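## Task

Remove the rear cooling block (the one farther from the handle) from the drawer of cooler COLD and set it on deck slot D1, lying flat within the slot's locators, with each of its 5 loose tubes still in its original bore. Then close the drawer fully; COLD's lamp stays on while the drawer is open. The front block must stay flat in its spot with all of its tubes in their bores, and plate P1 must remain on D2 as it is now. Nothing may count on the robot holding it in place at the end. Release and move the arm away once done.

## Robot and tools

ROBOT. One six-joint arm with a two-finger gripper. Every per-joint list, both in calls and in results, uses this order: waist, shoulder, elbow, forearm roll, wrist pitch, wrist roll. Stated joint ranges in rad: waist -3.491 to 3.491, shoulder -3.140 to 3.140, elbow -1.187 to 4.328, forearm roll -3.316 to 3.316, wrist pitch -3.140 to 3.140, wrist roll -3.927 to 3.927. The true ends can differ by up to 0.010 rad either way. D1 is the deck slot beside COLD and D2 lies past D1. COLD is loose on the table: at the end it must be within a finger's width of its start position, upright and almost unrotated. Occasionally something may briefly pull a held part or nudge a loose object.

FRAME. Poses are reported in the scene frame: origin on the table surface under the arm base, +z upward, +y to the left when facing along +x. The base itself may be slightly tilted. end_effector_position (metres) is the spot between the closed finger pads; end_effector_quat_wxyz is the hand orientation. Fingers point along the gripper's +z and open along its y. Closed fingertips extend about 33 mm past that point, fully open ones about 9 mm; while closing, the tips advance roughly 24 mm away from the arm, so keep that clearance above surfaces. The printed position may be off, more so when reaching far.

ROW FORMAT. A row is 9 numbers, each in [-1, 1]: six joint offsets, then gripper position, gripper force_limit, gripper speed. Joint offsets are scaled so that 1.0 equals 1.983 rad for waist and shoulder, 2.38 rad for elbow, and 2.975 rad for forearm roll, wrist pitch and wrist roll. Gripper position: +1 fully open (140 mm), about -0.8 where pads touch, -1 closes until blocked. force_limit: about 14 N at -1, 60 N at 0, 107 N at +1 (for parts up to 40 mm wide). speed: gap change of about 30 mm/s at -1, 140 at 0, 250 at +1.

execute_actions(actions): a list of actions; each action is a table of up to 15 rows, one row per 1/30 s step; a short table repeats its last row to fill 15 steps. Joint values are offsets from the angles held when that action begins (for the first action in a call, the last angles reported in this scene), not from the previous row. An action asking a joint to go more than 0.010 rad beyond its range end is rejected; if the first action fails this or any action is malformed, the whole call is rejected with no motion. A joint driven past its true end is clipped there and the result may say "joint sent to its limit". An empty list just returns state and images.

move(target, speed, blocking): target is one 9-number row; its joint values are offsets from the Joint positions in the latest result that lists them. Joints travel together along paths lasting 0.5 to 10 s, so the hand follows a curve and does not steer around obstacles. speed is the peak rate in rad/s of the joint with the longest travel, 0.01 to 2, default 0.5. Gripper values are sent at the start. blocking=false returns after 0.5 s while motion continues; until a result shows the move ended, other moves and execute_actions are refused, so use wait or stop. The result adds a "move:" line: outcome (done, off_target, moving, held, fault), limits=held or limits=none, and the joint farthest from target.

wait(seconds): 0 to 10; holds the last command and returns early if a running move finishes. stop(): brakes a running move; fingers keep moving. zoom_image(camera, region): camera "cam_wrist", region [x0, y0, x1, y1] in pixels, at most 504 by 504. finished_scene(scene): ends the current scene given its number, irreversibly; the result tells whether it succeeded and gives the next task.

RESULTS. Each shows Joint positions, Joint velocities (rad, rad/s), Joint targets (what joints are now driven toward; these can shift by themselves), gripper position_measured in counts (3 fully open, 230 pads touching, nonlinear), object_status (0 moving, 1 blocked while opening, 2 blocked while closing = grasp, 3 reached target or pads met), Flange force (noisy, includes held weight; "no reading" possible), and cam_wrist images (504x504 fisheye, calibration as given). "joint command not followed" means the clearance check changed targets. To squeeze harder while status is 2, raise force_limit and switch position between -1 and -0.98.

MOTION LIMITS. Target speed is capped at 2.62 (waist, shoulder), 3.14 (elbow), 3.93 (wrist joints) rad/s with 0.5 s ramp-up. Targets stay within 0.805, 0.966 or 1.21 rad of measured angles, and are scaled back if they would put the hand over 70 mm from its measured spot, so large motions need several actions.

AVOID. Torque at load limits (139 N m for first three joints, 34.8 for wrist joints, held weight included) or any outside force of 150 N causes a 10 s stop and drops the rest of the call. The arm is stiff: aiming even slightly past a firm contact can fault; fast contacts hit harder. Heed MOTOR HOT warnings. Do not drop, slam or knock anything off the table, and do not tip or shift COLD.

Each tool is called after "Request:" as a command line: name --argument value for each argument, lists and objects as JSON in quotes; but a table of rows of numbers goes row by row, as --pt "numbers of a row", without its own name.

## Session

Request:
execute_actions --actions '[]'

Scene clock: 0.00 s.
end_effector_position=(+0.6260, +0.0037, +0.1100) position_measured=3 object_status=3 end_effector_quat_wxyz=(-0.175, +0.332, +0.797, +0.473)
Joint names: [waist, shoulder, elbow, forearm roll, wrist pitch, wrist roll]
Joint positions: [-0.64   0.703  0.407 -1.4   -1.876 -1.41 ]
Joint velocities: [-0.  0. -0.  0.  0.  0.]
Flange force (N, the push that the arm receives, along the gripper's own x y z axes): no reading
Joint targets: [-0.640 0.703 0.407 -1.400 -1.876 -1.410]
camera_calibration (this result's frames):
cam_wrist: T_world_to_cam=[[0.793107, 0.271508, 0.54522, -0.557157], [0.575676, -0.626531, -0.525411, -0.290368], [0.198944, 0.730577, -0.653207, 0.129559], [0, 0, 0, 1]] pos_world=[0.583268, -0.125305, 0.23584]

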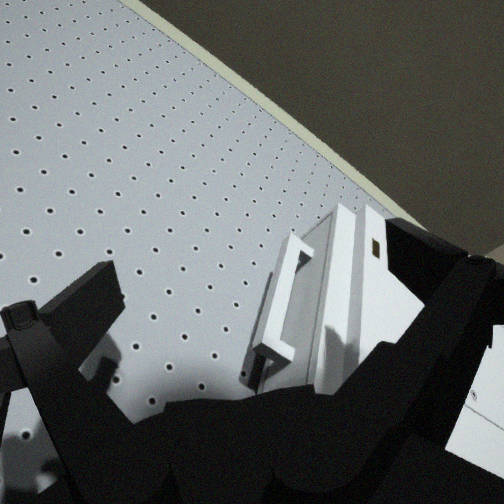

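Request:
move --target '[0,-0.25,0,0,0,0,1,0,0]'

Request:
move --target '[-0.1235,-0.326,-0.1773,0.2366,0.043,0.672,1,0,0]' --speed 1.2

Scene clock: 1.97 s.
end_effector_position=(+0.6992, +0.1316, +0.3190) position_measured=3 object_status=3 end_effector_quat_wxyz=(-0.064, +0.138, +0.892, +0.426)
Joint names: [waist, shoulder, elbow, forearm roll, wrist pitch, wrist roll]
Joint positions: [-0.64   0.208  0.407 -1.4   -1.876 -1.41 ]
Joint velocities: [ 0.    -0.002 -0.     0.    -0.     0.   ]
Flange force (N, the push that the arm receives, along the gripper's own x y z axes): [1.7 3.0 -2.8]
Joint targets: [-0.640 0.208 0.407 -1.400 -1.876 -1.410]
move: done; limits=none; farthest joint: the shoulder, 0.001 radians from its target (0.496 radians at the start)
camera_calibration (this result's frames):
cam_wrist: T_world_to_cam=[[0.437782, 0.559645, 0.703665, -0.603839], [0.864551, -0.476855, -0.158621, -0.481299], [0.246775, 0.677796, -0.6926, 0.144186], [0, 0, 0, 1]] pos_world=[0.644876, 0.0106973, 0.44842]

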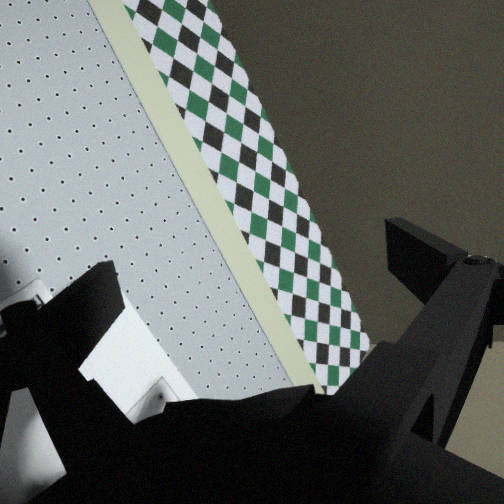

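Scene clock: 4.30 s.
end_effector_position=(+0.4778, -0.0278, +0.4423) position_measured=3 object_status=3 end_effector_quat_wxyz=(-0.001, +0.709, -0.706, -0.001)
Joint names: [waist, shoulder, elbow, forearm roll, wrist pitch, wrist roll]
Joint positions: [-0.885 -0.439 -0.015 -0.696 -1.748  0.589]
Joint velocities: [-0.    -0.001 -0.002 -0.     0.     0.001]
Flange force (N, the push that the arm receives, along the gripper's own x y z axes): [-0.8 3.6 -2.4]
Joint targets: [-0.885 -0.439 -0.015 -0.696 -1.748 0.590]
move: done; limits=none; farthest joint: the waist, 0.000 radians from its target (0.245 radians at the start)
camera_calibration (this result's frames):
cam_wrist: T_world_to_cam=[[-0.989717, 0.142954, 0.00488148, 0.475076], [0.138986, 0.953066, 0.268975, -0.148966], [0.0337986, 0.266888, -0.963135, 0.60221], [0, 0, 0, 1]] pos_world=[0.470541, -0.0866616, 0.617758]

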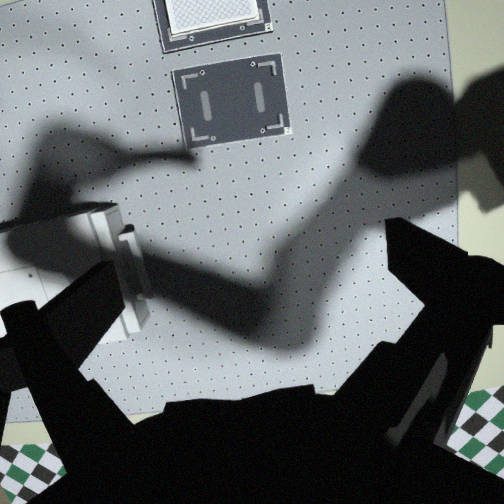

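Request:
move --target '[0.4522,0.1767,-0.0037,0.122,0.2497,-0.6995,1,0,0]' --speed 1.2

Scene clock: 7.83 s.
end_effector_position=(+0.6652, +0.0703, +0.1596) position_measured=3 object_status=3 end_effector_quat_wxyz=(-0.000, -0.044, +0.999, +0.000)
Joint names: [waist, shoulder, elbow, forearm roll, wrist pitch, wrist roll]
Joint positions: [ 0.012 -0.088 -0.024 -0.333 -1.005 -1.491]
Joint velocities: [ 0.001  0.001  0.     0.     0.    -0.001]
Flange force (N, the push that the arm receives, along the gripper's own x y z axes): [0.3 -1.5 -3.8]
Joint targets: [0.012 -0.088 -0.024 -0.333 -1.005 -1.491]
move: done; limits=none; farthest joint: the wrist roll, 0.001 radians from its target (2.082 radians at the start)
camera_calibration (this result's frames):
cam_wrist: T_world_to_cam=[[0.0594685, 0.998218, 0.00498678, -0.110173], [0.961909, -0.0586393, 0.267008, -0.668439], [0.266824, -0.0110817, -0.963682, 0.162066], [0, 0, 0, 1]] pos_world=[0.606286, 0.072576, 0.335208]

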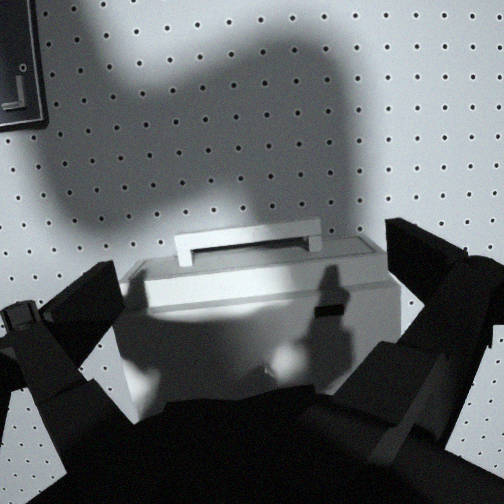

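Request:
move --target '[0.0302,0.0898,-0.0101,-0.0035,0.0711,-0.0003,1,0,0]' --speed 0.2

Scene clock: 10.63 s.
end_effector_position=(+0.6662, +0.0668, +0.0455) position_measured=3 object_status=3 end_effector_quat_wxyz=(+0.000, -0.037, +0.999, +0.000)
Joint names: [waist, shoulder, elbow, forearm roll, wrist pitch, wrist roll]
Joint positions: [ 0.072  0.09  -0.048 -0.343 -0.794 -1.492]
Joint velocities: [-0.     0.002 -0.     0.     0.001 -0.   ]
Flange force (N, the push that the arm receives, along the gripper's own x y z axes): [-0.5 -0.6 -3.8]
Joint targets: [0.072 0.090 -0.048 -0.343 -0.794 -1.492]
move: done; limits=none; farthest joint: the waist, 0.000 radians from its target (0.060 radians at the start)
camera_calibration (this result's frames):
cam_wrist: T_world_to_cam=[[0.0735598, 0.997279, 0.0049552, -0.115459], [0.960709, -0.072194, 0.268003, -0.637538], [0.267632, -0.0149538, -0.963405, 0.0515377], [0, 0, 0, 1]] pos_world=[0.607188, 0.0698891, 0.221086]

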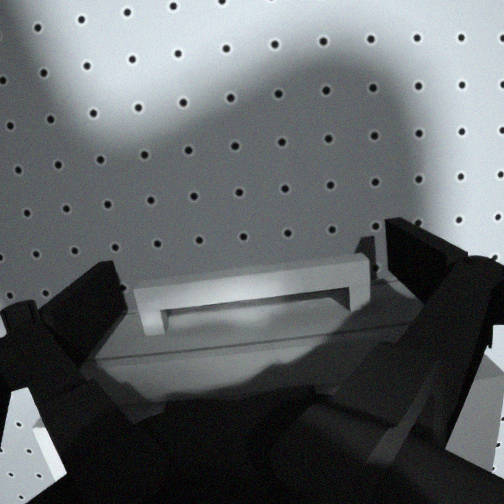

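Request:
move --target '[-0.001,0,0,0,0,0,1,0,0]'

Request:
move --target '[0,0,0,0,0,0,-1,-0.7,-0.8]'

Request:
move --target '[0.0127,-0.0569,-0.0886,-0.006,0.0336,0.0064,-1,-0.7,-0.8]' --speed 0.08

Scene clock: 13.87 s.
end_effector_position=(+0.6664, +0.0655, +0.0458) position_measured=3 object_status=3 end_effector_quat_wxyz=(+0.001, -0.036, +0.999, -0.000)
Joint names: [waist, shoulder, elbow, forearm roll, wrist pitch, wrist roll]
Joint positions: [ 0.07   0.09  -0.048 -0.343 -0.794 -1.492]
Joint velocities: [ 0.     0.    -0.001 -0.     0.    -0.   ]
Flange force (N, the push that the arm receives, along the gripper's own x y z axes): [2.9 -1.3 -5.4]
Joint targets: [0.070 0.090 -0.048 -0.343 -0.794 -1.492]
move: done; limits=none; farthest joint: the waist, 0.000 radians from its target (0.002 radians at the start)
camera_calibration (this result's frames):
cam_wrist: T_world_to_cam=[[0.0750878, 0.997169, 0.00388911, -0.115172], [0.960432, -0.0733693, 0.268677, -0.637701], [0.268202, -0.0164391, -0.963222, 0.0514655], [0, 0, 0, 1]] pos_world=[0.607313, 0.068904, 0.221356]

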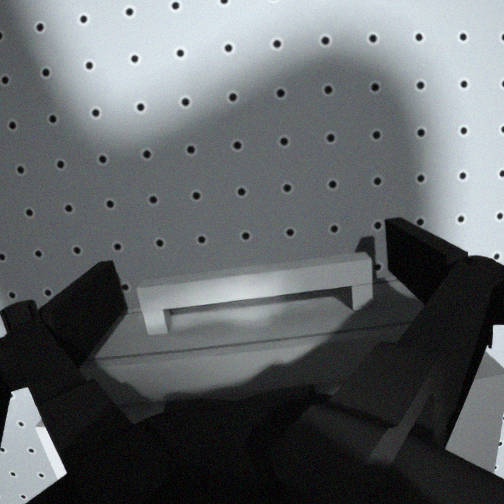

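Scene clock: 14.77 s.
end_effector_position=(+0.6663, +0.0657, +0.0458) position_measured=60 object_status=2 end_effector_quat_wxyz=(+0.000, -0.036, +0.999, -0.000)
Joint names: [waist, shoulder, elbow, forearm roll, wrist pitch, wrist roll]
Joint positions: [ 0.07   0.09  -0.048 -0.344 -0.794 -1.492]
Joint velocities: [-0.001  0.    -0.    -0.001 -0.     0.   ]
Flange force (N, the push that the arm receives, along the gripper's own x y z axes): [2.4 24.1 -25.1]
Joint targets: [0.070 0.090 -0.048 -0.343 -0.794 -1.492]
move: done; limits=none; farthest joint: the forearm roll, 0.001 radians from its target (0.000 radians at the start)
camera_calibration (this result's frames):
cam_wrist: T_world_to_cam=[[0.0754202, 0.997142, 0.00434557, -0.115613], [0.960448, -0.0738148, 0.268499, -0.637537], [0.268053, -0.0160766, -0.96327, 0.0515068], [0, 0, 0, 1]] pos_world=[0.607234, 0.0690509, 0.221295]

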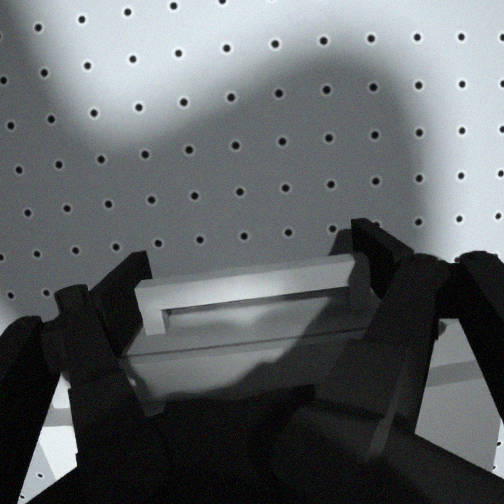

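Scene clock: 17.73 s.
end_effector_position=(+0.5962, +0.0604, +0.0454) position_measured=60 object_status=2 end_effector_quat_wxyz=(+0.000, -0.037, +0.999, +0.000)
Joint names: [waist, shoulder, elbow, forearm roll, wrist pitch, wrist roll]
Joint positions: [ 0.095 -0.023 -0.259 -0.362 -0.694 -1.473]
Joint velocities: [-0.    -0.    -0.002  0.001  0.001  0.   ]
Flange force (N, the push that the arm receives, along the gripper's own x y z axes): [-5.3 47.8 -35.2]
Joint targets: [0.095 -0.023 -0.259 -0.362 -0.694 -1.473]
move: done; limits=none; farthest joint: the waist, 0.000 radians from its target (0.025 radians at the start)
camera_calibration (this result's frames):
cam_wrist: T_world_to_cam=[[0.0732709, 0.997297, 0.00543117, -0.103844], [0.960747, -0.0720445, 0.26791, -0.570708], [0.267577, -0.014412, -0.963429, 0.0700275], [0, 0, 0, 1]] pos_world=[0.537177, 0.0634567, 0.220929]

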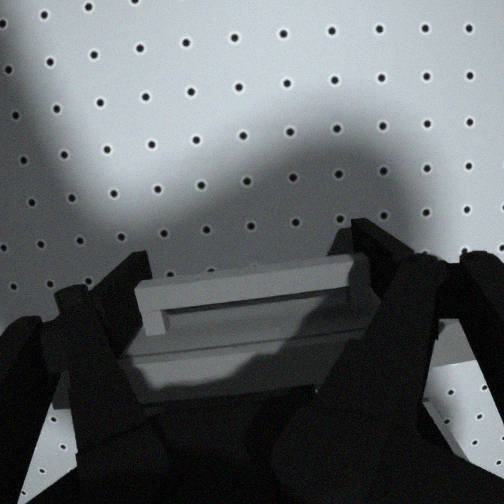

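Request:
move --target '[0.0015,-0.0008,0,0,0,0,0.75,-0.7,-0.5]' --speed 0.02

Request:
move --target '[0,0,0,0,0,0,-1,-0.8,-0.8]'

Scene clock: 19.07 s.
end_effector_position=(+0.5964, +0.0624, +0.0456) position_measured=35 object_status=3 end_effector_quat_wxyz=(+0.001, -0.039, +0.999, +0.001)
Joint names: [waist, shoulder, elbow, forearm roll, wrist pitch, wrist roll]
Joint positions: [ 0.098 -0.025 -0.259 -0.362 -0.694 -1.473]
Joint velocities: [ 0.001 -0.    -0.002 -0.001 -0.     0.   ]
Flange force (N, the push that the arm receives, along the gripper's own x y z axes): [0.4 -0.7 -4.7]
Joint targets: [0.098 -0.025 -0.259 -0.362 -0.694 -1.473]
move: done; limits=none; farthest joint: the waist, 0.000 radians from its target (0.003 radians at the start)
camera_calibration (this result's frames):
cam_wrist: T_world_to_cam=[[0.0706138, 0.997476, 0.00744505, -0.104384], [0.960803, -0.0700198, 0.268242, -0.570986], [0.268087, -0.0117884, -0.963323, 0.0697763], [0, 0, 0, 1]] pos_world=[0.53727, 0.064963, 0.221157]

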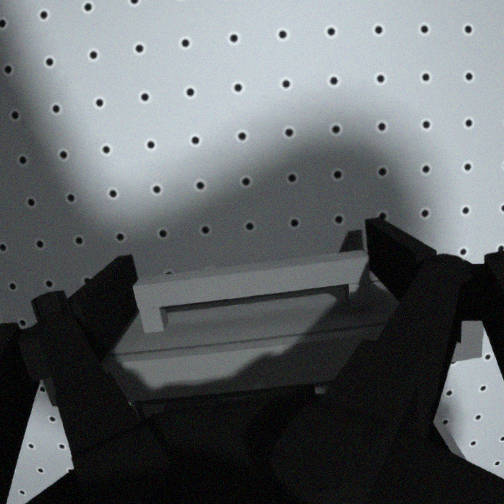

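Scene clock: 19.60 s.
end_effector_position=(+0.5964, +0.0625, +0.0457) position_measured=59 object_status=2 end_effector_quat_wxyz=(+0.001, -0.039, +0.999, +0.001)
Joint names: [waist, shoulder, elbow, forearm roll, wrist pitch, wrist roll]
Joint positions: [ 0.098 -0.025 -0.259 -0.362 -0.694 -1.473]
Joint velocities: [-0.     0.001  0.001 -0.001  0.    -0.   ]
Flange force (N, the push that the arm receives, along the gripper's own x y z axes): [3.8 -5.9 -16.5]
Joint targets: [0.098 -0.025 -0.259 -0.362 -0.694 -1.473]
move: done; limits=none; farthest joint: the waist, 0.000 radians from its target (0.000 radians at the start)
camera_calibration (this result's frames):
cam_wrist: T_world_to_cam=[[0.0705804, 0.997478, 0.00748245, -0.104398], [0.960796, -0.0699972, 0.268276, -0.571015], [0.268123, -0.0117459, -0.963313, 0.0697868], [0, 0, 0, 1]] pos_world=[0.537286, 0.0649847, 0.221197]

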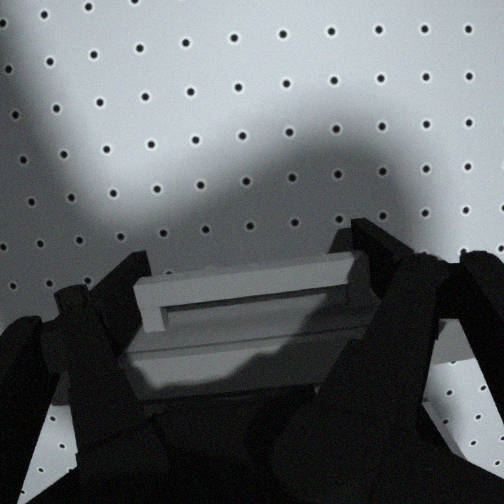

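Request:
move --target '[0.018,-0.0548,-0.0831,-0.0036,0.0321,0,-1,-0.8,-0.8]' --speed 0.09

Request:
move --target '[0.0228,-0.0477,-0.0706,0.001,0.0281,-0.0077,-1,-0.8,-0.8]' --speed 0.09

Request:
move --target '[0.0305,-0.0451,-0.0647,0.01,0.0266,-0.021,-1,-0.8,-0.8]' --speed 0.07

Scene clock: 22.90 s.
end_effector_position=(+0.5271, +0.0575, +0.0456) position_measured=59 object_status=2 end_effector_quat_wxyz=(+0.001, -0.038, +0.999, +0.002)
Joint names: [waist, shoulder, elbow, forearm roll, wrist pitch, wrist roll]
Joint positions: [ 0.134 -0.133 -0.456 -0.372 -0.599 -1.473]
Joint velocities: [-0.     0.    -0.001 -0.001  0.001  0.   ]
Flange force (N, the push that the arm receives, along the gripper's own x y z axes): [-7.3 25.6 -22.0]
Joint targets: [0.134 -0.133 -0.457 -0.372 -0.599 -1.473]
move: done; limits=none; farthest joint: the waist, 0.000 radians from its target (0.036 radians at the start)
camera_calibration (this result's frames):
cam_wrist: T_world_to_cam=[[0.0712742, 0.997424, 0.00813871, -0.0949447], [0.960727, -0.0708412, 0.2683, -0.50466], [0.268185, -0.0113038, -0.963301, 0.0881632], [0, 0, 0, 1]] pos_world=[0.467964, 0.0599459, 0.221101]

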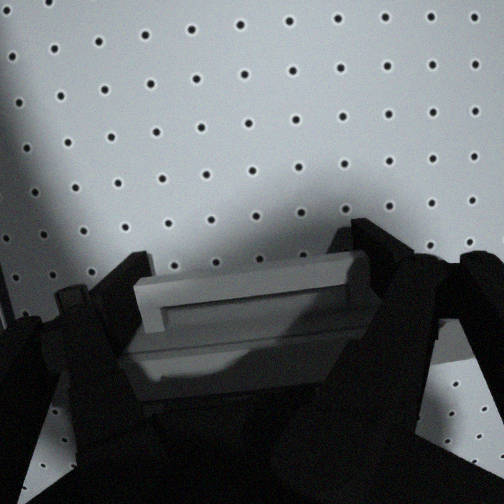

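Scene clock: 25.10 s.
end_effector_position=(+0.4671, +0.0536, +0.0454) position_measured=59 object_status=2 end_effector_quat_wxyz=(+0.001, -0.038, +0.999, +0.002)
Joint names: [waist, shoulder, elbow, forearm roll, wrist pitch, wrist roll]
Joint positions: [ 0.179 -0.228 -0.624 -0.369 -0.515 -1.496]
Joint velocities: [ 0.    -0.002 -0.001  0.     0.001  0.   ]
Flange force (N, the push that the arm receives, along the gripper's own x y z axes): no reading
Joint targets: [0.179 -0.228 -0.624 -0.369 -0.515 -1.496]
move: done; limits=none; farthest joint: the waist, 0.000 radians from its target (0.045 radians at the start)
camera_calibration (this result's frames):
cam_wrist: T_world_to_cam=[[0.0712961, 0.997415, 0.0089732, -0.086793], [0.960778, -0.0710888, 0.268051, -0.447242], [0.267996, -0.0104897, -0.963363, 0.104063], [0, 0, 0, 1]] pos_world=[0.408, 0.0558663, 0.220913]

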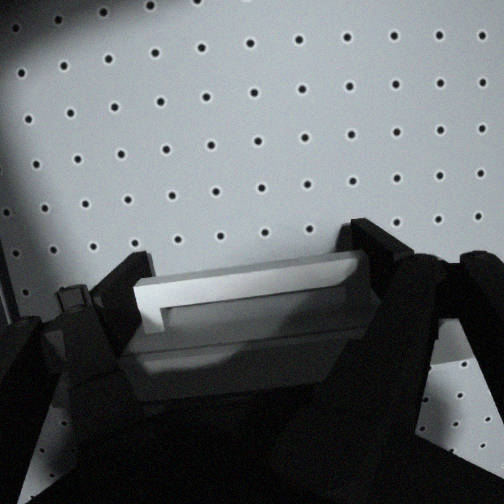

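Scene clock: 28.63 s.
end_effector_position=(+0.4142, +0.0502, +0.0453) position_measured=231 object_status=0 end_effector_quat_wxyz=(+0.000, -0.038, +0.999, +0.003)
Joint names: [waist, shoulder, elbow, forearm roll, wrist pitch, wrist roll]
Joint positions: [ 0.239 -0.317 -0.778 -0.34  -0.436 -1.559]
Joint velocities: [-0.     0.     0.    -0.001  0.     0.   ]
Flange force (N, the push that the arm receives, along the gripper's own x y z axes): no reading
Joint targets: [0.239 -0.317 -0.778 -0.340 -0.436 -1.559]
move: done; limits=none; farthest joint: the waist, 0.000 radians from its target (0.061 radians at the start)
camera_calibration (this result's frames):
cam_wrist: T_world_to_cam=[[0.0716179, 0.997384, 0.00975281, -0.079851], [0.960899, -0.0716135, 0.26748, -0.396626], [0.267479, -0.00978487, -0.963514, 0.118372], [0, 0, 0, 1]] pos_world=[0.355174, 0.0523967, 0.220921]

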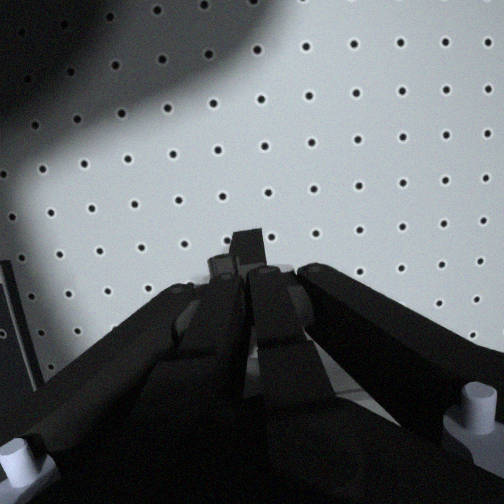

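Request:
move --target '[-0.0303,-0.1488,0.0123,0.0287,-0.1102,-0.0306,-1,0,0]' --speed 0.35

Request:
move --target '[-0.1777,0.1649,0.2995,-0.0529,-0.1611,0.0824,1,0,0]' --speed 0.7

Scene clock: 31.13 s.
end_effector_position=(+0.4218, +0.0515, +0.1500) position_measured=233 object_status=3 end_effector_quat_wxyz=(+0.000, -0.031, +1.000, +0.000)
Joint names: [waist, shoulder, elbow, forearm roll, wrist pitch, wrist roll]
Joint positions: [ 0.179 -0.612 -0.749 -0.254 -0.764 -1.65 ]
Joint velocities: [-0.    -0.     0.001  0.001 -0.001  0.001]
Flange force (N, the push that the arm receives, along the gripper's own x y z axes): no reading
Joint targets: [0.179 -0.612 -0.749 -0.254 -0.764 -1.650]
move: done; limits=none; farthest joint: the waist, 0.000 radians from its target (0.061 radians at the start)
camera_calibration (this result's frames):
cam_wrist: T_world_to_cam=[[0.0853605, 0.996339, 0.0048018, -0.0877406], [0.959885, -0.0835274, 0.267663, -0.430847], [0.267084, -0.0182386, -0.963501, 0.217801], [0, 0, 0, 1]] pos_world=[0.362883, 0.0554042, 0.325594]

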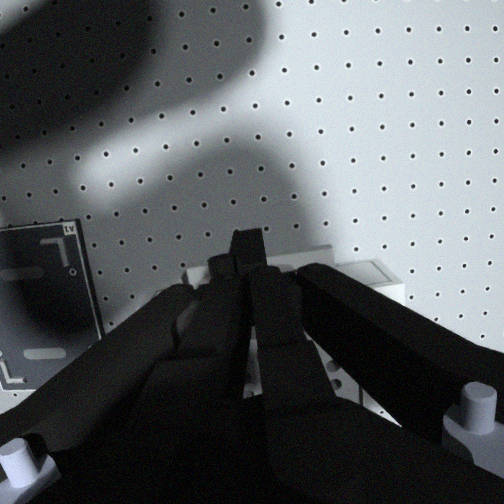

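Scene clock: 32.70 s.
end_effector_position=(+0.6177, +0.0409, +0.2798) position_measured=3 object_status=3 end_effector_quat_wxyz=(+0.000, -0.030, +1.000, +0.000)
Joint names: [waist, shoulder, elbow, forearm roll, wrist pitch, wrist roll]
Joint positions: [-0.173 -0.285 -0.036 -0.412 -1.243 -1.405]
Joint velocities: [-0.     0.001  0.    -0.001 -0.001  0.001]
Flange force (N, the push that the arm receives, along the gripper's own x y z axes): [5.4 -1.1 -3.2]
Joint targets: [-0.173 -0.285 -0.036 -0.412 -1.243 -1.405]
move: done; limits=none; farthest joint: the waist, 0.000 radians from its target (0.353 radians at the start)
camera_calibration (this result's frames):
cam_wrist: T_world_to_cam=[[0.086927, 0.996203, 0.0048883, -0.0954764], [0.959752, -0.0850598, 0.267657, -0.654332], [0.267056, -0.0185751, -0.963502, 0.290408], [0, 0, 0, 1]] pos_world=[0.558741, 0.0448509, 0.455411]

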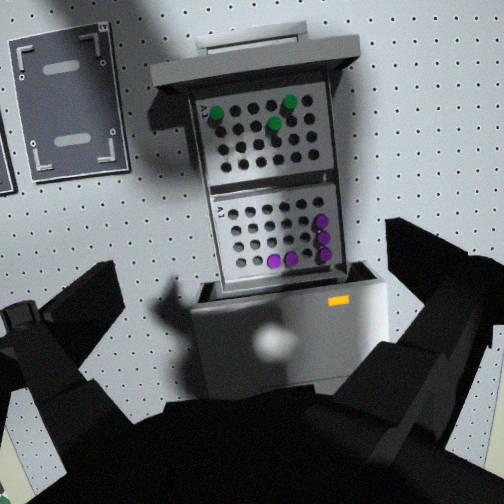

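Request:
zoom_image --camera "cam_wrist" --region '[160,70,410,320]'

Region (160, 70, 410, 320) of cam_wrist's 504x504 image, scaled by 2.016, with more detail than that image has.

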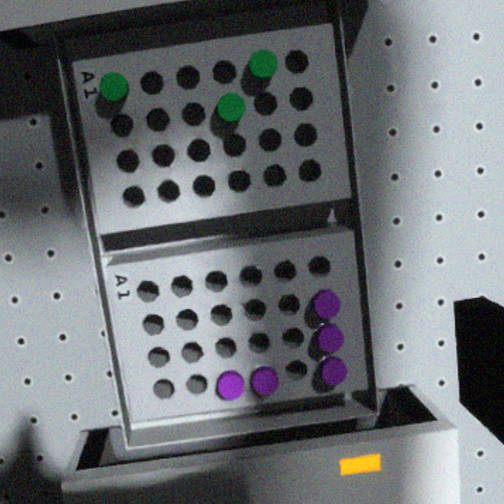

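Request:
move --target '[0.04,0.03,-0.005,0.01,0.03,0.4934,0.48,0,0]' --speed 1

Request:
move --target '[0.0608,0.078,-0.0131,0.0145,0.0749,0,0.48,0,0]' --speed 0.3

Request:
zoom_image --camera "cam_wrist" --region '[90,80,400,360]'

Scene clock: 36.63 s.
end_effector_position=(+0.6314, +0.0530, +0.2359) position_measured=68 object_status=3 end_effector_quat_wxyz=(+0.000, +0.708, -0.706, -0.004)
Joint names: [waist, shoulder, elbow, forearm roll, wrist pitch, wrist roll]
Joint positions: [-0.094 -0.226 -0.048 -0.382 -1.154  0.063]
Joint velocities: [-0.     0.     0.001  0.     0.     0.001]
Flange force (N, the push that the arm receives, along the gripper's own x y z axes): [3.5 0.6 -4.7]
Joint targets: [-0.094 -0.226 -0.048 -0.382 -1.154 0.063]
move: done; limits=none; farthest joint: the waist, 0.000 radians from its target (0.079 radians at the start)
camera_calibration (this result's frames):
cam_wrist: T_world_to_cam=[[-0.989526, 0.143912, 0.0113288, 0.61479], [0.141569, 0.95207, 0.271148, -0.193936], [0.0282358, 0.269912, -0.962471, 0.379933], [0, 0, 0, 1]] pos_world=[0.625078, -0.00638388, 0.411295]

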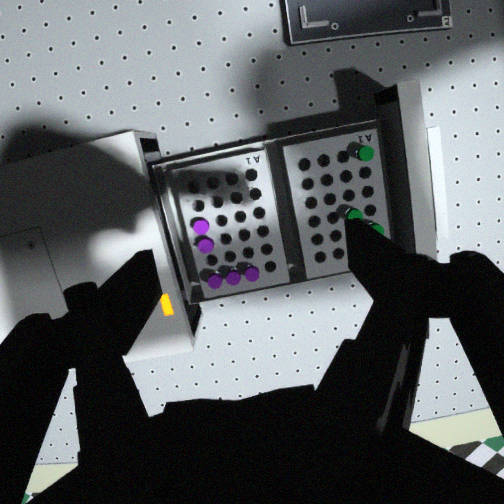

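Scene clock: 37.83 s.
end_effector_position=(+0.6522, +0.0655, +0.1301) position_measured=68 object_status=3 end_effector_quat_wxyz=(-0.000, +0.728, -0.685, +0.000)
Joint names: [waist, shoulder, elbow, forearm roll, wrist pitch, wrist roll]
Joint positions: [ 0.027 -0.071 -0.079 -0.339 -0.931  0.063]
Joint velocities: [0.001 0.001 0.    0.    0.001 0.   ]
Flange force (N, the push that the arm receives, along the gripper's own x y z axes): [3.0 0.0 -2.8]
Joint targets: [0.027 -0.071 -0.079 -0.339 -0.931 0.063]
move: done; limits=none; farthest joint: the waist, 0.000 radians from its target (0.120 radians at the start)
camera_calibration (this result's frames):
cam_wrist: T_world_to_cam=[[-0.996182, 0.0872043, 0.00421325, 0.643768], [0.0851488, 0.959774, 0.267551, -0.143363], [0.0192878, 0.266888, -0.963535, 0.280248], [0, 0, 0, 1]] pos_world=[0.648112, 0.00666174, 0.305674]

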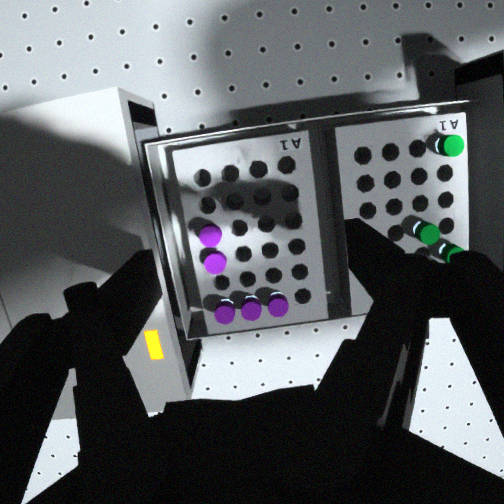

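Region (90, 80, 400, 360) of cam_wrist's 504x504 image, scaled by 1.626, with more detail than that image has; it fills the top 455 rows of this view, and the rest is white.

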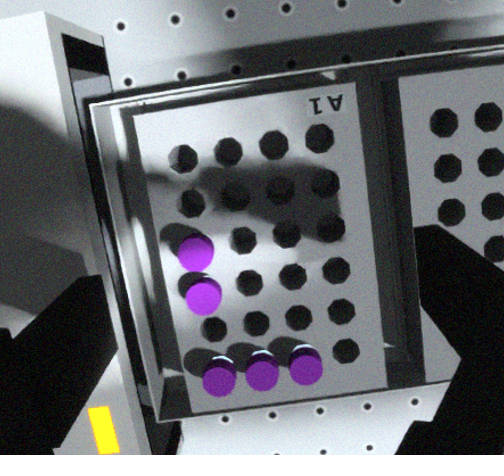

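Request:
move --target '[0.0128,0.0345,-0.0048,-0.0012,0.028,0,0.28,0,0]' --speed 0.08

Request:
zoom_image --camera "cam_wrist" --region '[90,80,400,360]'

Scene clock: 40.47 s.
end_effector_position=(+0.6522, +0.0648, +0.0865) position_measured=94 object_status=3 end_effector_quat_wxyz=(-0.000, +0.727, -0.687, +0.000)
Joint names: [waist, shoulder, elbow, forearm roll, wrist pitch, wrist roll]
Joint positions: [ 0.052 -0.003 -0.091 -0.342 -0.848  0.063]
Joint velocities: [ 0.001  0.003 -0.001 -0.001  0.002 -0.   ]
Flange force (N, the push that the arm receives, along the gripper's own x y z axes): [0.4 -4.3 -48.8]
Joint targets: [0.052 -0.003 -0.091 -0.342 -0.848 0.063]
move: done; limits=none; farthest joint: the waist, 0.000 radians from its target (0.025 radians at the start)
camera_calibration (this result's frames):
cam_wrist: T_world_to_cam=[[-0.995869, 0.0907008, 0.00437239, 0.643611], [0.0885594, 0.959457, 0.26758, -0.133243], [0.0200746, 0.266862, -0.963526, 0.237949], [0, 0, 0, 1]] pos_world=[0.647975, 0.00596567, 0.262109]

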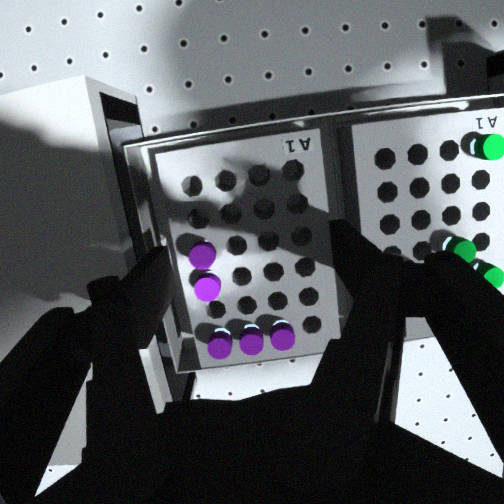

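Region (90, 80, 400, 360) of cam_wrist's 504x504 image, scaled by 1.626, with more detail than that image has; it fills the top 455 rows of this view, and the rest is white.

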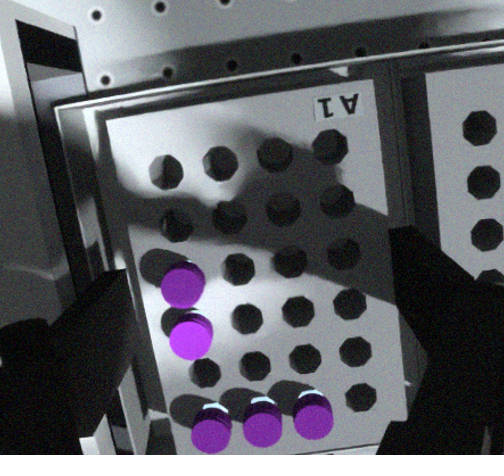

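Request:
move --target '[-0.0736,-0.1125,0.0181,-0.0134,-0.1029,0,0.28,0,0]' --speed 0.3

Request:
move --target '[-0.04,-0.03,0.005,-0.01,-0.03,-0.4934,1,0,0]' --speed 1.2

Request:
move --target '[0.1777,-0.1649,-0.2995,0.0529,0.1611,-0.0824,1,0,0]' --speed 0.8

Request:
move --target '[0.0106,0.1793,0.0318,-0.036,0.0922,0.0457,1,0,0]' --speed 0.3

Scene clock: 43.73 s.
end_effector_position=(+0.6317, +0.0532, +0.2362) position_measured=94 object_status=3 end_effector_quat_wxyz=(+0.000, +0.708, -0.706, -0.004)
Joint names: [waist, shoulder, elbow, forearm roll, wrist pitch, wrist roll]
Joint positions: [-0.094 -0.226 -0.048 -0.382 -1.154  0.063]
Joint velocities: [-0.001 -0.001  0.    -0.001 -0.001  0.   ]
Flange force (N, the push that the arm receives, along the gripper's own x y z axes): [1.9 0.4 -3.4]
Joint targets: [-0.094 -0.226 -0.048 -0.382 -1.154 0.063]
move: done; limits=none; farthest joint: the waist, 0.000 radians from its target (0.146 radians at the start)
camera_calibration (this result's frames):
cam_wrist: T_world_to_cam=[[-0.989562, 0.143714, 0.0106445, 0.615286], [0.141184, 0.952038, 0.271461, -0.194068], [0.0288788, 0.270131, -0.962391, 0.379712], [0, 0, 0, 1]] pos_world=[0.625297, -0.00623695, 0.411564]

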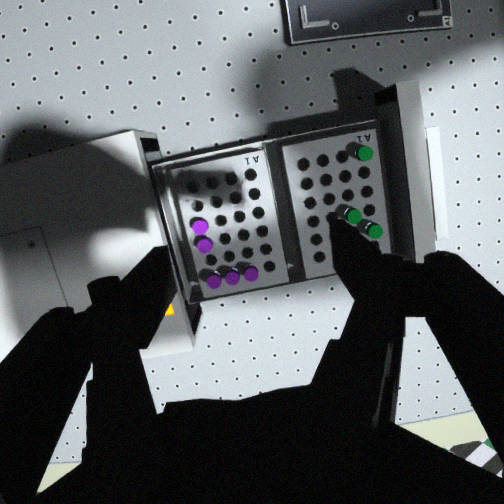

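Scene clock: 45.63 s.
end_effector_position=(+0.6180, +0.0411, +0.2801) position_measured=3 object_status=3 end_effector_quat_wxyz=(+0.000, -0.031, +1.000, +0.000)
Joint names: [waist, shoulder, elbow, forearm roll, wrist pitch, wrist roll]
Joint positions: [-0.173 -0.286 -0.036 -0.412 -1.243 -1.405]
Joint velocities: [ 0.    -0.     0.    -0.    -0.    -0.001]
Flange force (N, the push that the arm receives, along the gripper's own x y z axes): [1.8 -0.6 -4.0]
Joint targets: [-0.173 -0.286 -0.036 -0.412 -1.243 -1.405]
move: done; limits=none; farthest joint: the waist, 0.000 radians from its target (0.080 radians at the start)
camera_calibration (this result's frames):
cam_wrist: T_world_to_cam=[[0.0867062, 0.996221, 0.00512629, -0.0956174], [0.959577, -0.0848977, 0.268336, -0.654785], [0.267757, -0.0183473, -0.963312, 0.290111], [0, 0, 0, 1]] pos_world=[0.558927, 0.0449891, 0.45566]

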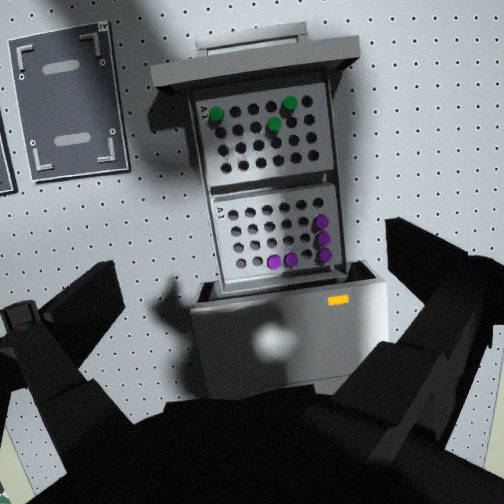

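Scene clock: 47.10 s.
end_effector_position=(+0.4222, +0.0518, +0.1502) position_measured=3 object_status=3 end_effector_quat_wxyz=(+0.000, -0.031, +1.000, +0.000)
Joint names: [waist, shoulder, elbow, forearm roll, wrist pitch, wrist roll]
Joint positions: [ 0.179 -0.613 -0.748 -0.254 -0.764 -1.65 ]
Joint velocities: [ 0.    -0.001  0.001  0.     0.001 -0.   ]
Flange force (N, the push that the arm receives, along the gripper's own x y z axes): no reading
Joint targets: [0.179 -0.613 -0.749 -0.254 -0.764 -1.650]
move: done; limits=none; farthest joint: the shoulder, 0.001 radians from its target (0.328 radians at the start)
camera_calibration (this result's frames):
cam_wrist: T_world_to_cam=[[0.0853676, 0.996336, 0.00520746, -0.0880473], [0.959696, -0.0836306, 0.268308, -0.431274], [0.267761, -0.0179072, -0.963319, 0.217567], [0, 0, 0, 1]] pos_world=[0.363152, 0.0555531, 0.325759]

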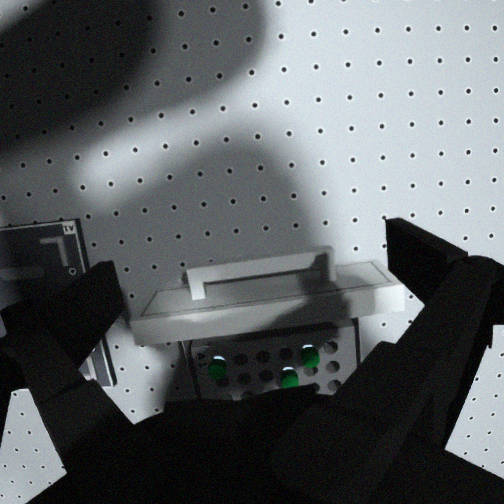

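Scene clock: 48.73 s.
end_effector_position=(+0.4506, +0.0545, +0.0454) position_measured=3 object_status=3 end_effector_quat_wxyz=(+0.001, -0.039, +0.999, +0.003)
Joint names: [waist, shoulder, elbow, forearm roll, wrist pitch, wrist roll]
Joint positions: [ 0.2   -0.257 -0.673 -0.362 -0.49  -1.514]
Joint velocities: [-0.     0.002 -0.001 -0.     0.001  0.   ]
Flange force (N, the push that the arm receives, along the gripper's own x y z axes): no reading
Joint targets: [0.200 -0.257 -0.673 -0.362 -0.490 -1.514]
move: done; limits=none; farthest joint: the elbow, 0.001 radians from its target (0.076 radians at the start)
camera_calibration (this result's frames):
cam_wrist: T_world_to_cam=[[0.0690381, 0.997551, 0.0112013, -0.0856705], [0.960799, -0.0695083, 0.268391, -0.431401], [0.268512, -0.00776694, -0.963245, 0.108114], [0, 0, 0, 1]] pos_world=[0.391374, 0.0563145, 0.220884]

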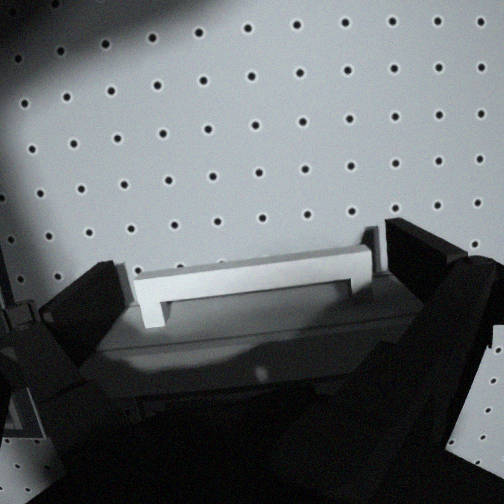

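Request:
move --target '[0,0,0,0,0,0,-1,-0.8,-0.8]'

Request:
move --target '[0.0047,-0.0068,-0.0097,0.0015,0.004,-0.0032,-1,-0.8,-0.8]' --speed 0.02

Scene clock: 50.03 s.
end_effector_position=(+0.4506, +0.0546, +0.0453) position_measured=59 object_status=2 end_effector_quat_wxyz=(+0.001, -0.039, +0.999, +0.003)
Joint names: [waist, shoulder, elbow, forearm roll, wrist pitch, wrist roll]
Joint positions: [ 0.2   -0.257 -0.673 -0.362 -0.49  -1.514]
Joint velocities: [-0.    -0.    -0.    -0.001 -0.     0.   ]
Flange force (N, the push that the arm receives, along the gripper's own x y z axes): no reading
Joint targets: [0.200 -0.257 -0.673 -0.362 -0.490 -1.514]
move: done; limits=none; farthest joint: the waist, 0.000 radians from its target (0.000 radians at the start)
camera_calibration (this result's frames):
cam_wrist: T_world_to_cam=[[0.0692925, 0.997531, 0.0114263, -0.0859062], [0.960762, -0.0698133, 0.268444, -0.431398], [0.268578, -0.00762313, -0.963228, 0.108033], [0, 0, 0, 1]] pos_world=[0.391409, 0.0564002, 0.220848]

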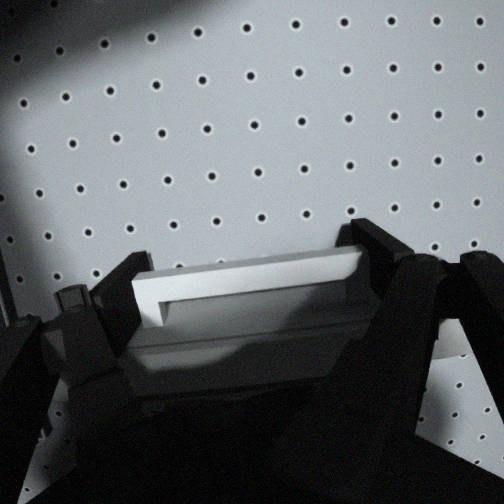

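Scene clock: 51.40 s.
end_effector_position=(+0.4427, +0.0543, +0.0453) position_measured=60 object_status=2 end_effector_quat_wxyz=(+0.001, -0.039, +0.999, +0.003)
Joint names: [waist, shoulder, elbow, forearm roll, wrist pitch, wrist roll]
Joint positions: [ 0.21  -0.27  -0.696 -0.357 -0.478 -1.523]
Joint velocities: [ 0.    -0.001 -0.002  0.     0.001 -0.001]
Flange force (N, the push that the arm receives, along the gripper's own x y z axes): no reading
Joint targets: [0.210 -0.270 -0.696 -0.357 -0.478 -1.523]
move: done; limits=none; farthest joint: the waist, 0.000 radians from its target (0.009 radians at the start)
camera_calibration (this result's frames):
cam_wrist: T_world_to_cam=[[0.0693544, 0.997524, 0.0116264, -0.0850738], [0.960781, -0.0699275, 0.268346, -0.42383], [0.268495, -0.00744054, -0.963252, 0.110178], [0, 0, 0, 1]] pos_world=[0.383526, 0.0560456, 0.220852]

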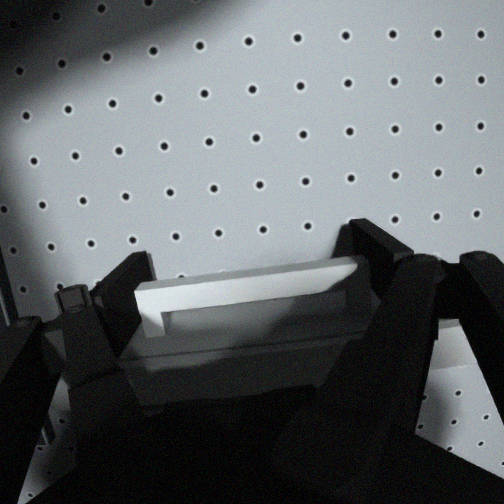

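Request:
move --target '[0,0,0,0,0,0,1,0,0]'

Request:
move --target '[-0.0156,-0.173,-0.0223,0.0346,-0.0961,-0.0427,1,0,0]' --speed 0.4

Request:
move --target '[-0.1777,0.1649,0.2995,-0.0529,-0.1611,0.0824,1,0,0]' --speed 0.8

Request:
move --target '[0.04,0,-0.03,0.01,0.05,0.489,0.28,0,0]' --speed 1.2

Request:
move --target '[0.0764,0.0511,-0.0602,0.0168,0.1176,0,0.28,0,0]' --speed 0.3

Scene clock: 56.23 s.
end_effector_position=(+0.4427, +0.0543, +0.0453) position_measured=3 object_status=3 end_effector_quat_wxyz=(+0.001, -0.039, +0.999, +0.003)
Joint names: [waist, shoulder, elbow, forearm roll, wrist pitch, wrist roll]
Joint positions: [ 0.21  -0.27  -0.696 -0.357 -0.478 -1.523]
Joint velocities: [-0.  0. -0.  0. -0. -0.]
Flange force (N, the push that the arm receives, along the gripper's own x y z axes): no reading
Joint targets: [0.210 -0.270 -0.696 -0.357 -0.478 -1.523]
move: done; limits=none; farthest joint: the waist, 0.000 radians from its target (0.000 radians at the start)
camera_calibration (this result's frames):
cam_wrist: T_world_to_cam=[[0.0693373, 0.997525, 0.0116356, -0.0850759], [0.960762, -0.0699128, 0.268418, -0.423861], [0.268568, -0.00743234, -0.963232, 0.110156], [0, 0, 0, 1]] pos_world=[0.383544, 0.0560508, 0.220868]

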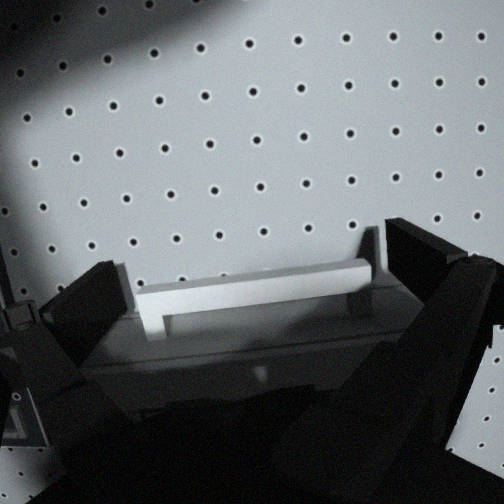

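Scene clock: 57.60 s.
end_effector_position=(+0.4224, +0.0516, +0.1505) position_measured=3 object_status=3 end_effector_quat_wxyz=(+0.001, -0.031, +1.000, +0.000)
Joint names: [waist, shoulder, elbow, forearm roll, wrist pitch, wrist roll]
Joint positions: [ 0.179 -0.613 -0.749 -0.254 -0.764 -1.65 ]
Joint velocities: [ 0.    -0.001 -0.     0.001 -0.001 -0.001]
Flange force (N, the push that the arm receives, along the gripper's own x y z axes): no reading
Joint targets: [0.179 -0.614 -0.749 -0.254 -0.764 -1.650]
move: done; limits=none; farthest joint: the waist, 0.000 radians from its target (0.031 radians at the start)
camera_calibration (this result's frames):
cam_wrist: T_world_to_cam=[[0.0862817, 0.996257, 0.00525744, -0.088319], [0.959317, -0.0845041, 0.269388, -0.431537], [0.268823, -0.0181997, -0.963018, 0.217289], [0, 0, 0, 1]] pos_world=[0.363189, 0.0554763, 0.325968]

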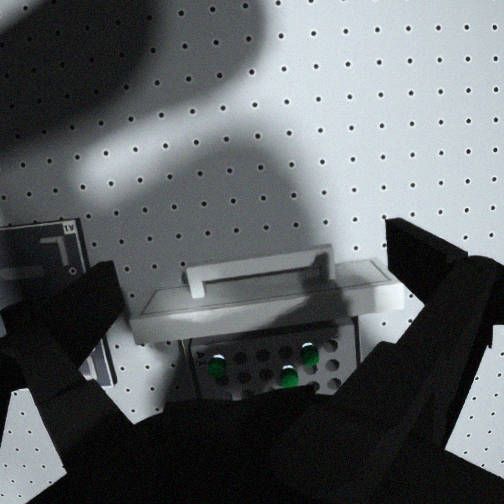

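Scene clock: 59.07 s.
end_effector_position=(+0.6181, +0.0410, +0.2806) position_measured=3 object_status=3 end_effector_quat_wxyz=(+0.001, -0.030, +1.000, +0.000)
Joint names: [waist, shoulder, elbow, forearm roll, wrist pitch, wrist roll]
Joint positions: [-0.174 -0.286 -0.036 -0.412 -1.243 -1.405]
Joint velocities: [-0.001  0.001 -0.    -0.001 -0.001  0.001]
Flange force (N, the push that the arm receives, along the gripper's own x y z axes): [-1.3 -0.3 -4.5]
Joint targets: [-0.174 -0.286 -0.036 -0.412 -1.243 -1.405]
move: done; limits=none; farthest joint: the wrist pitch, 0.001 radians from its target (0.480 radians at the start)
camera_calibration (this result's frames):
cam_wrist: T_world_to_cam=[[0.0874624, 0.996156, 0.00491845, -0.0959098], [0.959209, -0.0855488, 0.269444, -0.655097], [0.268829, -0.0188484, -0.963004, 0.289794], [0, 0, 0, 1]] pos_world=[0.558858, 0.0449605, 0.456057]

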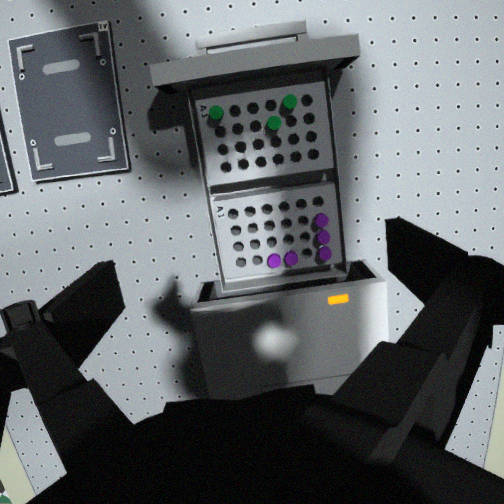

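Scene clock: 60.97 s.
end_effector_position=(+0.6301, +0.0524, +0.2456) position_measured=94 object_status=3 end_effector_quat_wxyz=(-0.020, +0.703, -0.711, +0.019)
Joint names: [waist, shoulder, elbow, forearm roll, wrist pitch, wrist roll]
Joint positions: [-0.094 -0.286 -0.107 -0.382 -1.094  0.05 ]
Joint velocities: [-0.     0.001 -0.001  0.001  0.     0.   ]
Flange force (N, the push that the arm receives, along the gripper's own x y z axes): [2.0 3.6 -4.2]
Joint targets: [-0.094 -0.286 -0.107 -0.382 -1.094 0.050]
move: done; limits=none; farthest joint: the waist, 0.000 radians from its target (0.079 radians at the start)
camera_calibration (this result's frames):
cam_wrist: T_world_to_cam=[[-0.986249, 0.15764, -0.0496271, 0.625722], [0.138089, 0.951009, 0.276609, -0.194885], [0.0908005, 0.265952, -0.9597, 0.349518], [0, 0, 0, 1]] pos_world=[0.612293, -0.00625657, 0.420392]

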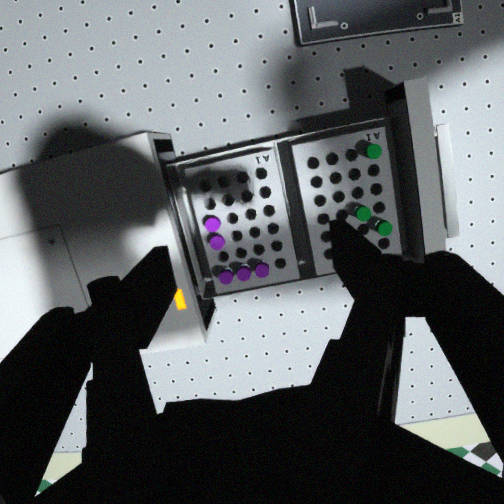

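Scene clock: 62.57 s.
end_effector_position=(+0.6401, +0.0660, +0.1346) position_measured=94 object_status=3 end_effector_quat_wxyz=(-0.043, +0.726, -0.685, +0.044)
Joint names: [waist, shoulder, elbow, forearm roll, wrist pitch, wrist roll]
Joint positions: [ 0.057 -0.185 -0.251 -0.332 -0.744  0.05 ]
Joint velocities: [ 0.     0.001 -0.001  0.001  0.001  0.   ]
Flange force (N, the push that the arm receives, along the gripper's own x y z axes): [1.0 0.5 -3.9]
Joint targets: [0.057 -0.185 -0.251 -0.332 -0.744 0.050]
move: done; limits=none; farthest joint: the waist, 0.000 radians from its target (0.152 radians at the start)
camera_calibration (this result's frames):
cam_wrist: T_world_to_cam=[[-0.989114, 0.0884448, -0.117606, 0.643434], [0.0528177, 0.959345, 0.277251, -0.12451], [0.137346, 0.268021, -0.953573, 0.207734], [0, 0, 0, 1]] pos_world=[0.614475, 0.00686261, 0.308281]

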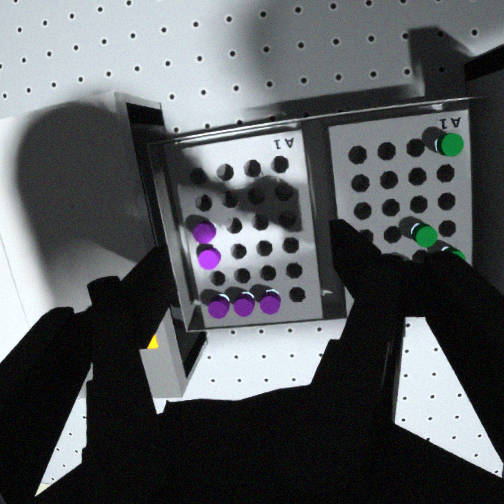

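Request:
move --target '[0.0121,0.0466,0.0056,-0.0025,0.0276,0.0018,0.28,0,0]' --speed 0.06

Request:
zoom_image --camera "cam_wrist" --region '[90,100,400,380]'

Scene clock: 65.37 s.
end_effector_position=(+0.6483, +0.0664, +0.0901) position_measured=94 object_status=3 end_effector_quat_wxyz=(-0.043, +0.726, -0.685, +0.044)
Joint names: [waist, shoulder, elbow, forearm roll, wrist pitch, wrist roll]
Joint positions: [ 0.081 -0.093 -0.237 -0.34  -0.662  0.055]
Joint velocities: [ 0.     0.001 -0.    -0.     0.001 -0.   ]
Flange force (N, the push that the arm receives, along the gripper's own x y z axes): [0.9 0.4 -4.9]
Joint targets: [0.081 -0.093 -0.237 -0.340 -0.662 0.055]
move: done; limits=none; farthest joint: the waist, 0.000 radians from its target (0.024 radians at the start)
camera_calibration (this result's frames):
cam_wrist: T_world_to_cam=[[-0.989109, 0.0891093, -0.117144, 0.6462], [0.0535133, 0.959156, 0.277771, -0.113561], [0.137111, 0.268477, -0.953478, 0.1642], [0, 0, 0, 1]] pos_world=[0.622726, 0.00725645, 0.263803]

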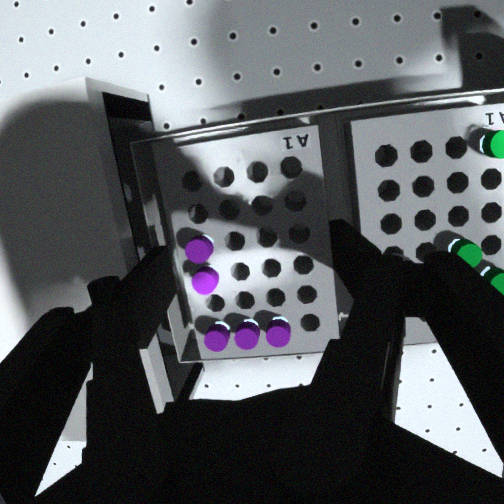

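Region (90, 100, 400, 380) of cam_wrist's 504x504 image, scaled by 1.626, with more detail than that image has; it fills the top 455 rows of this view, and the rest is white.

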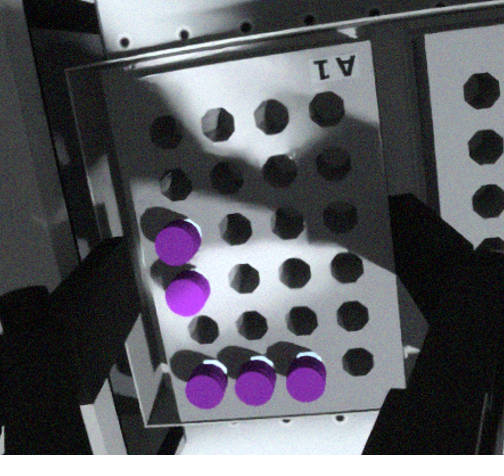

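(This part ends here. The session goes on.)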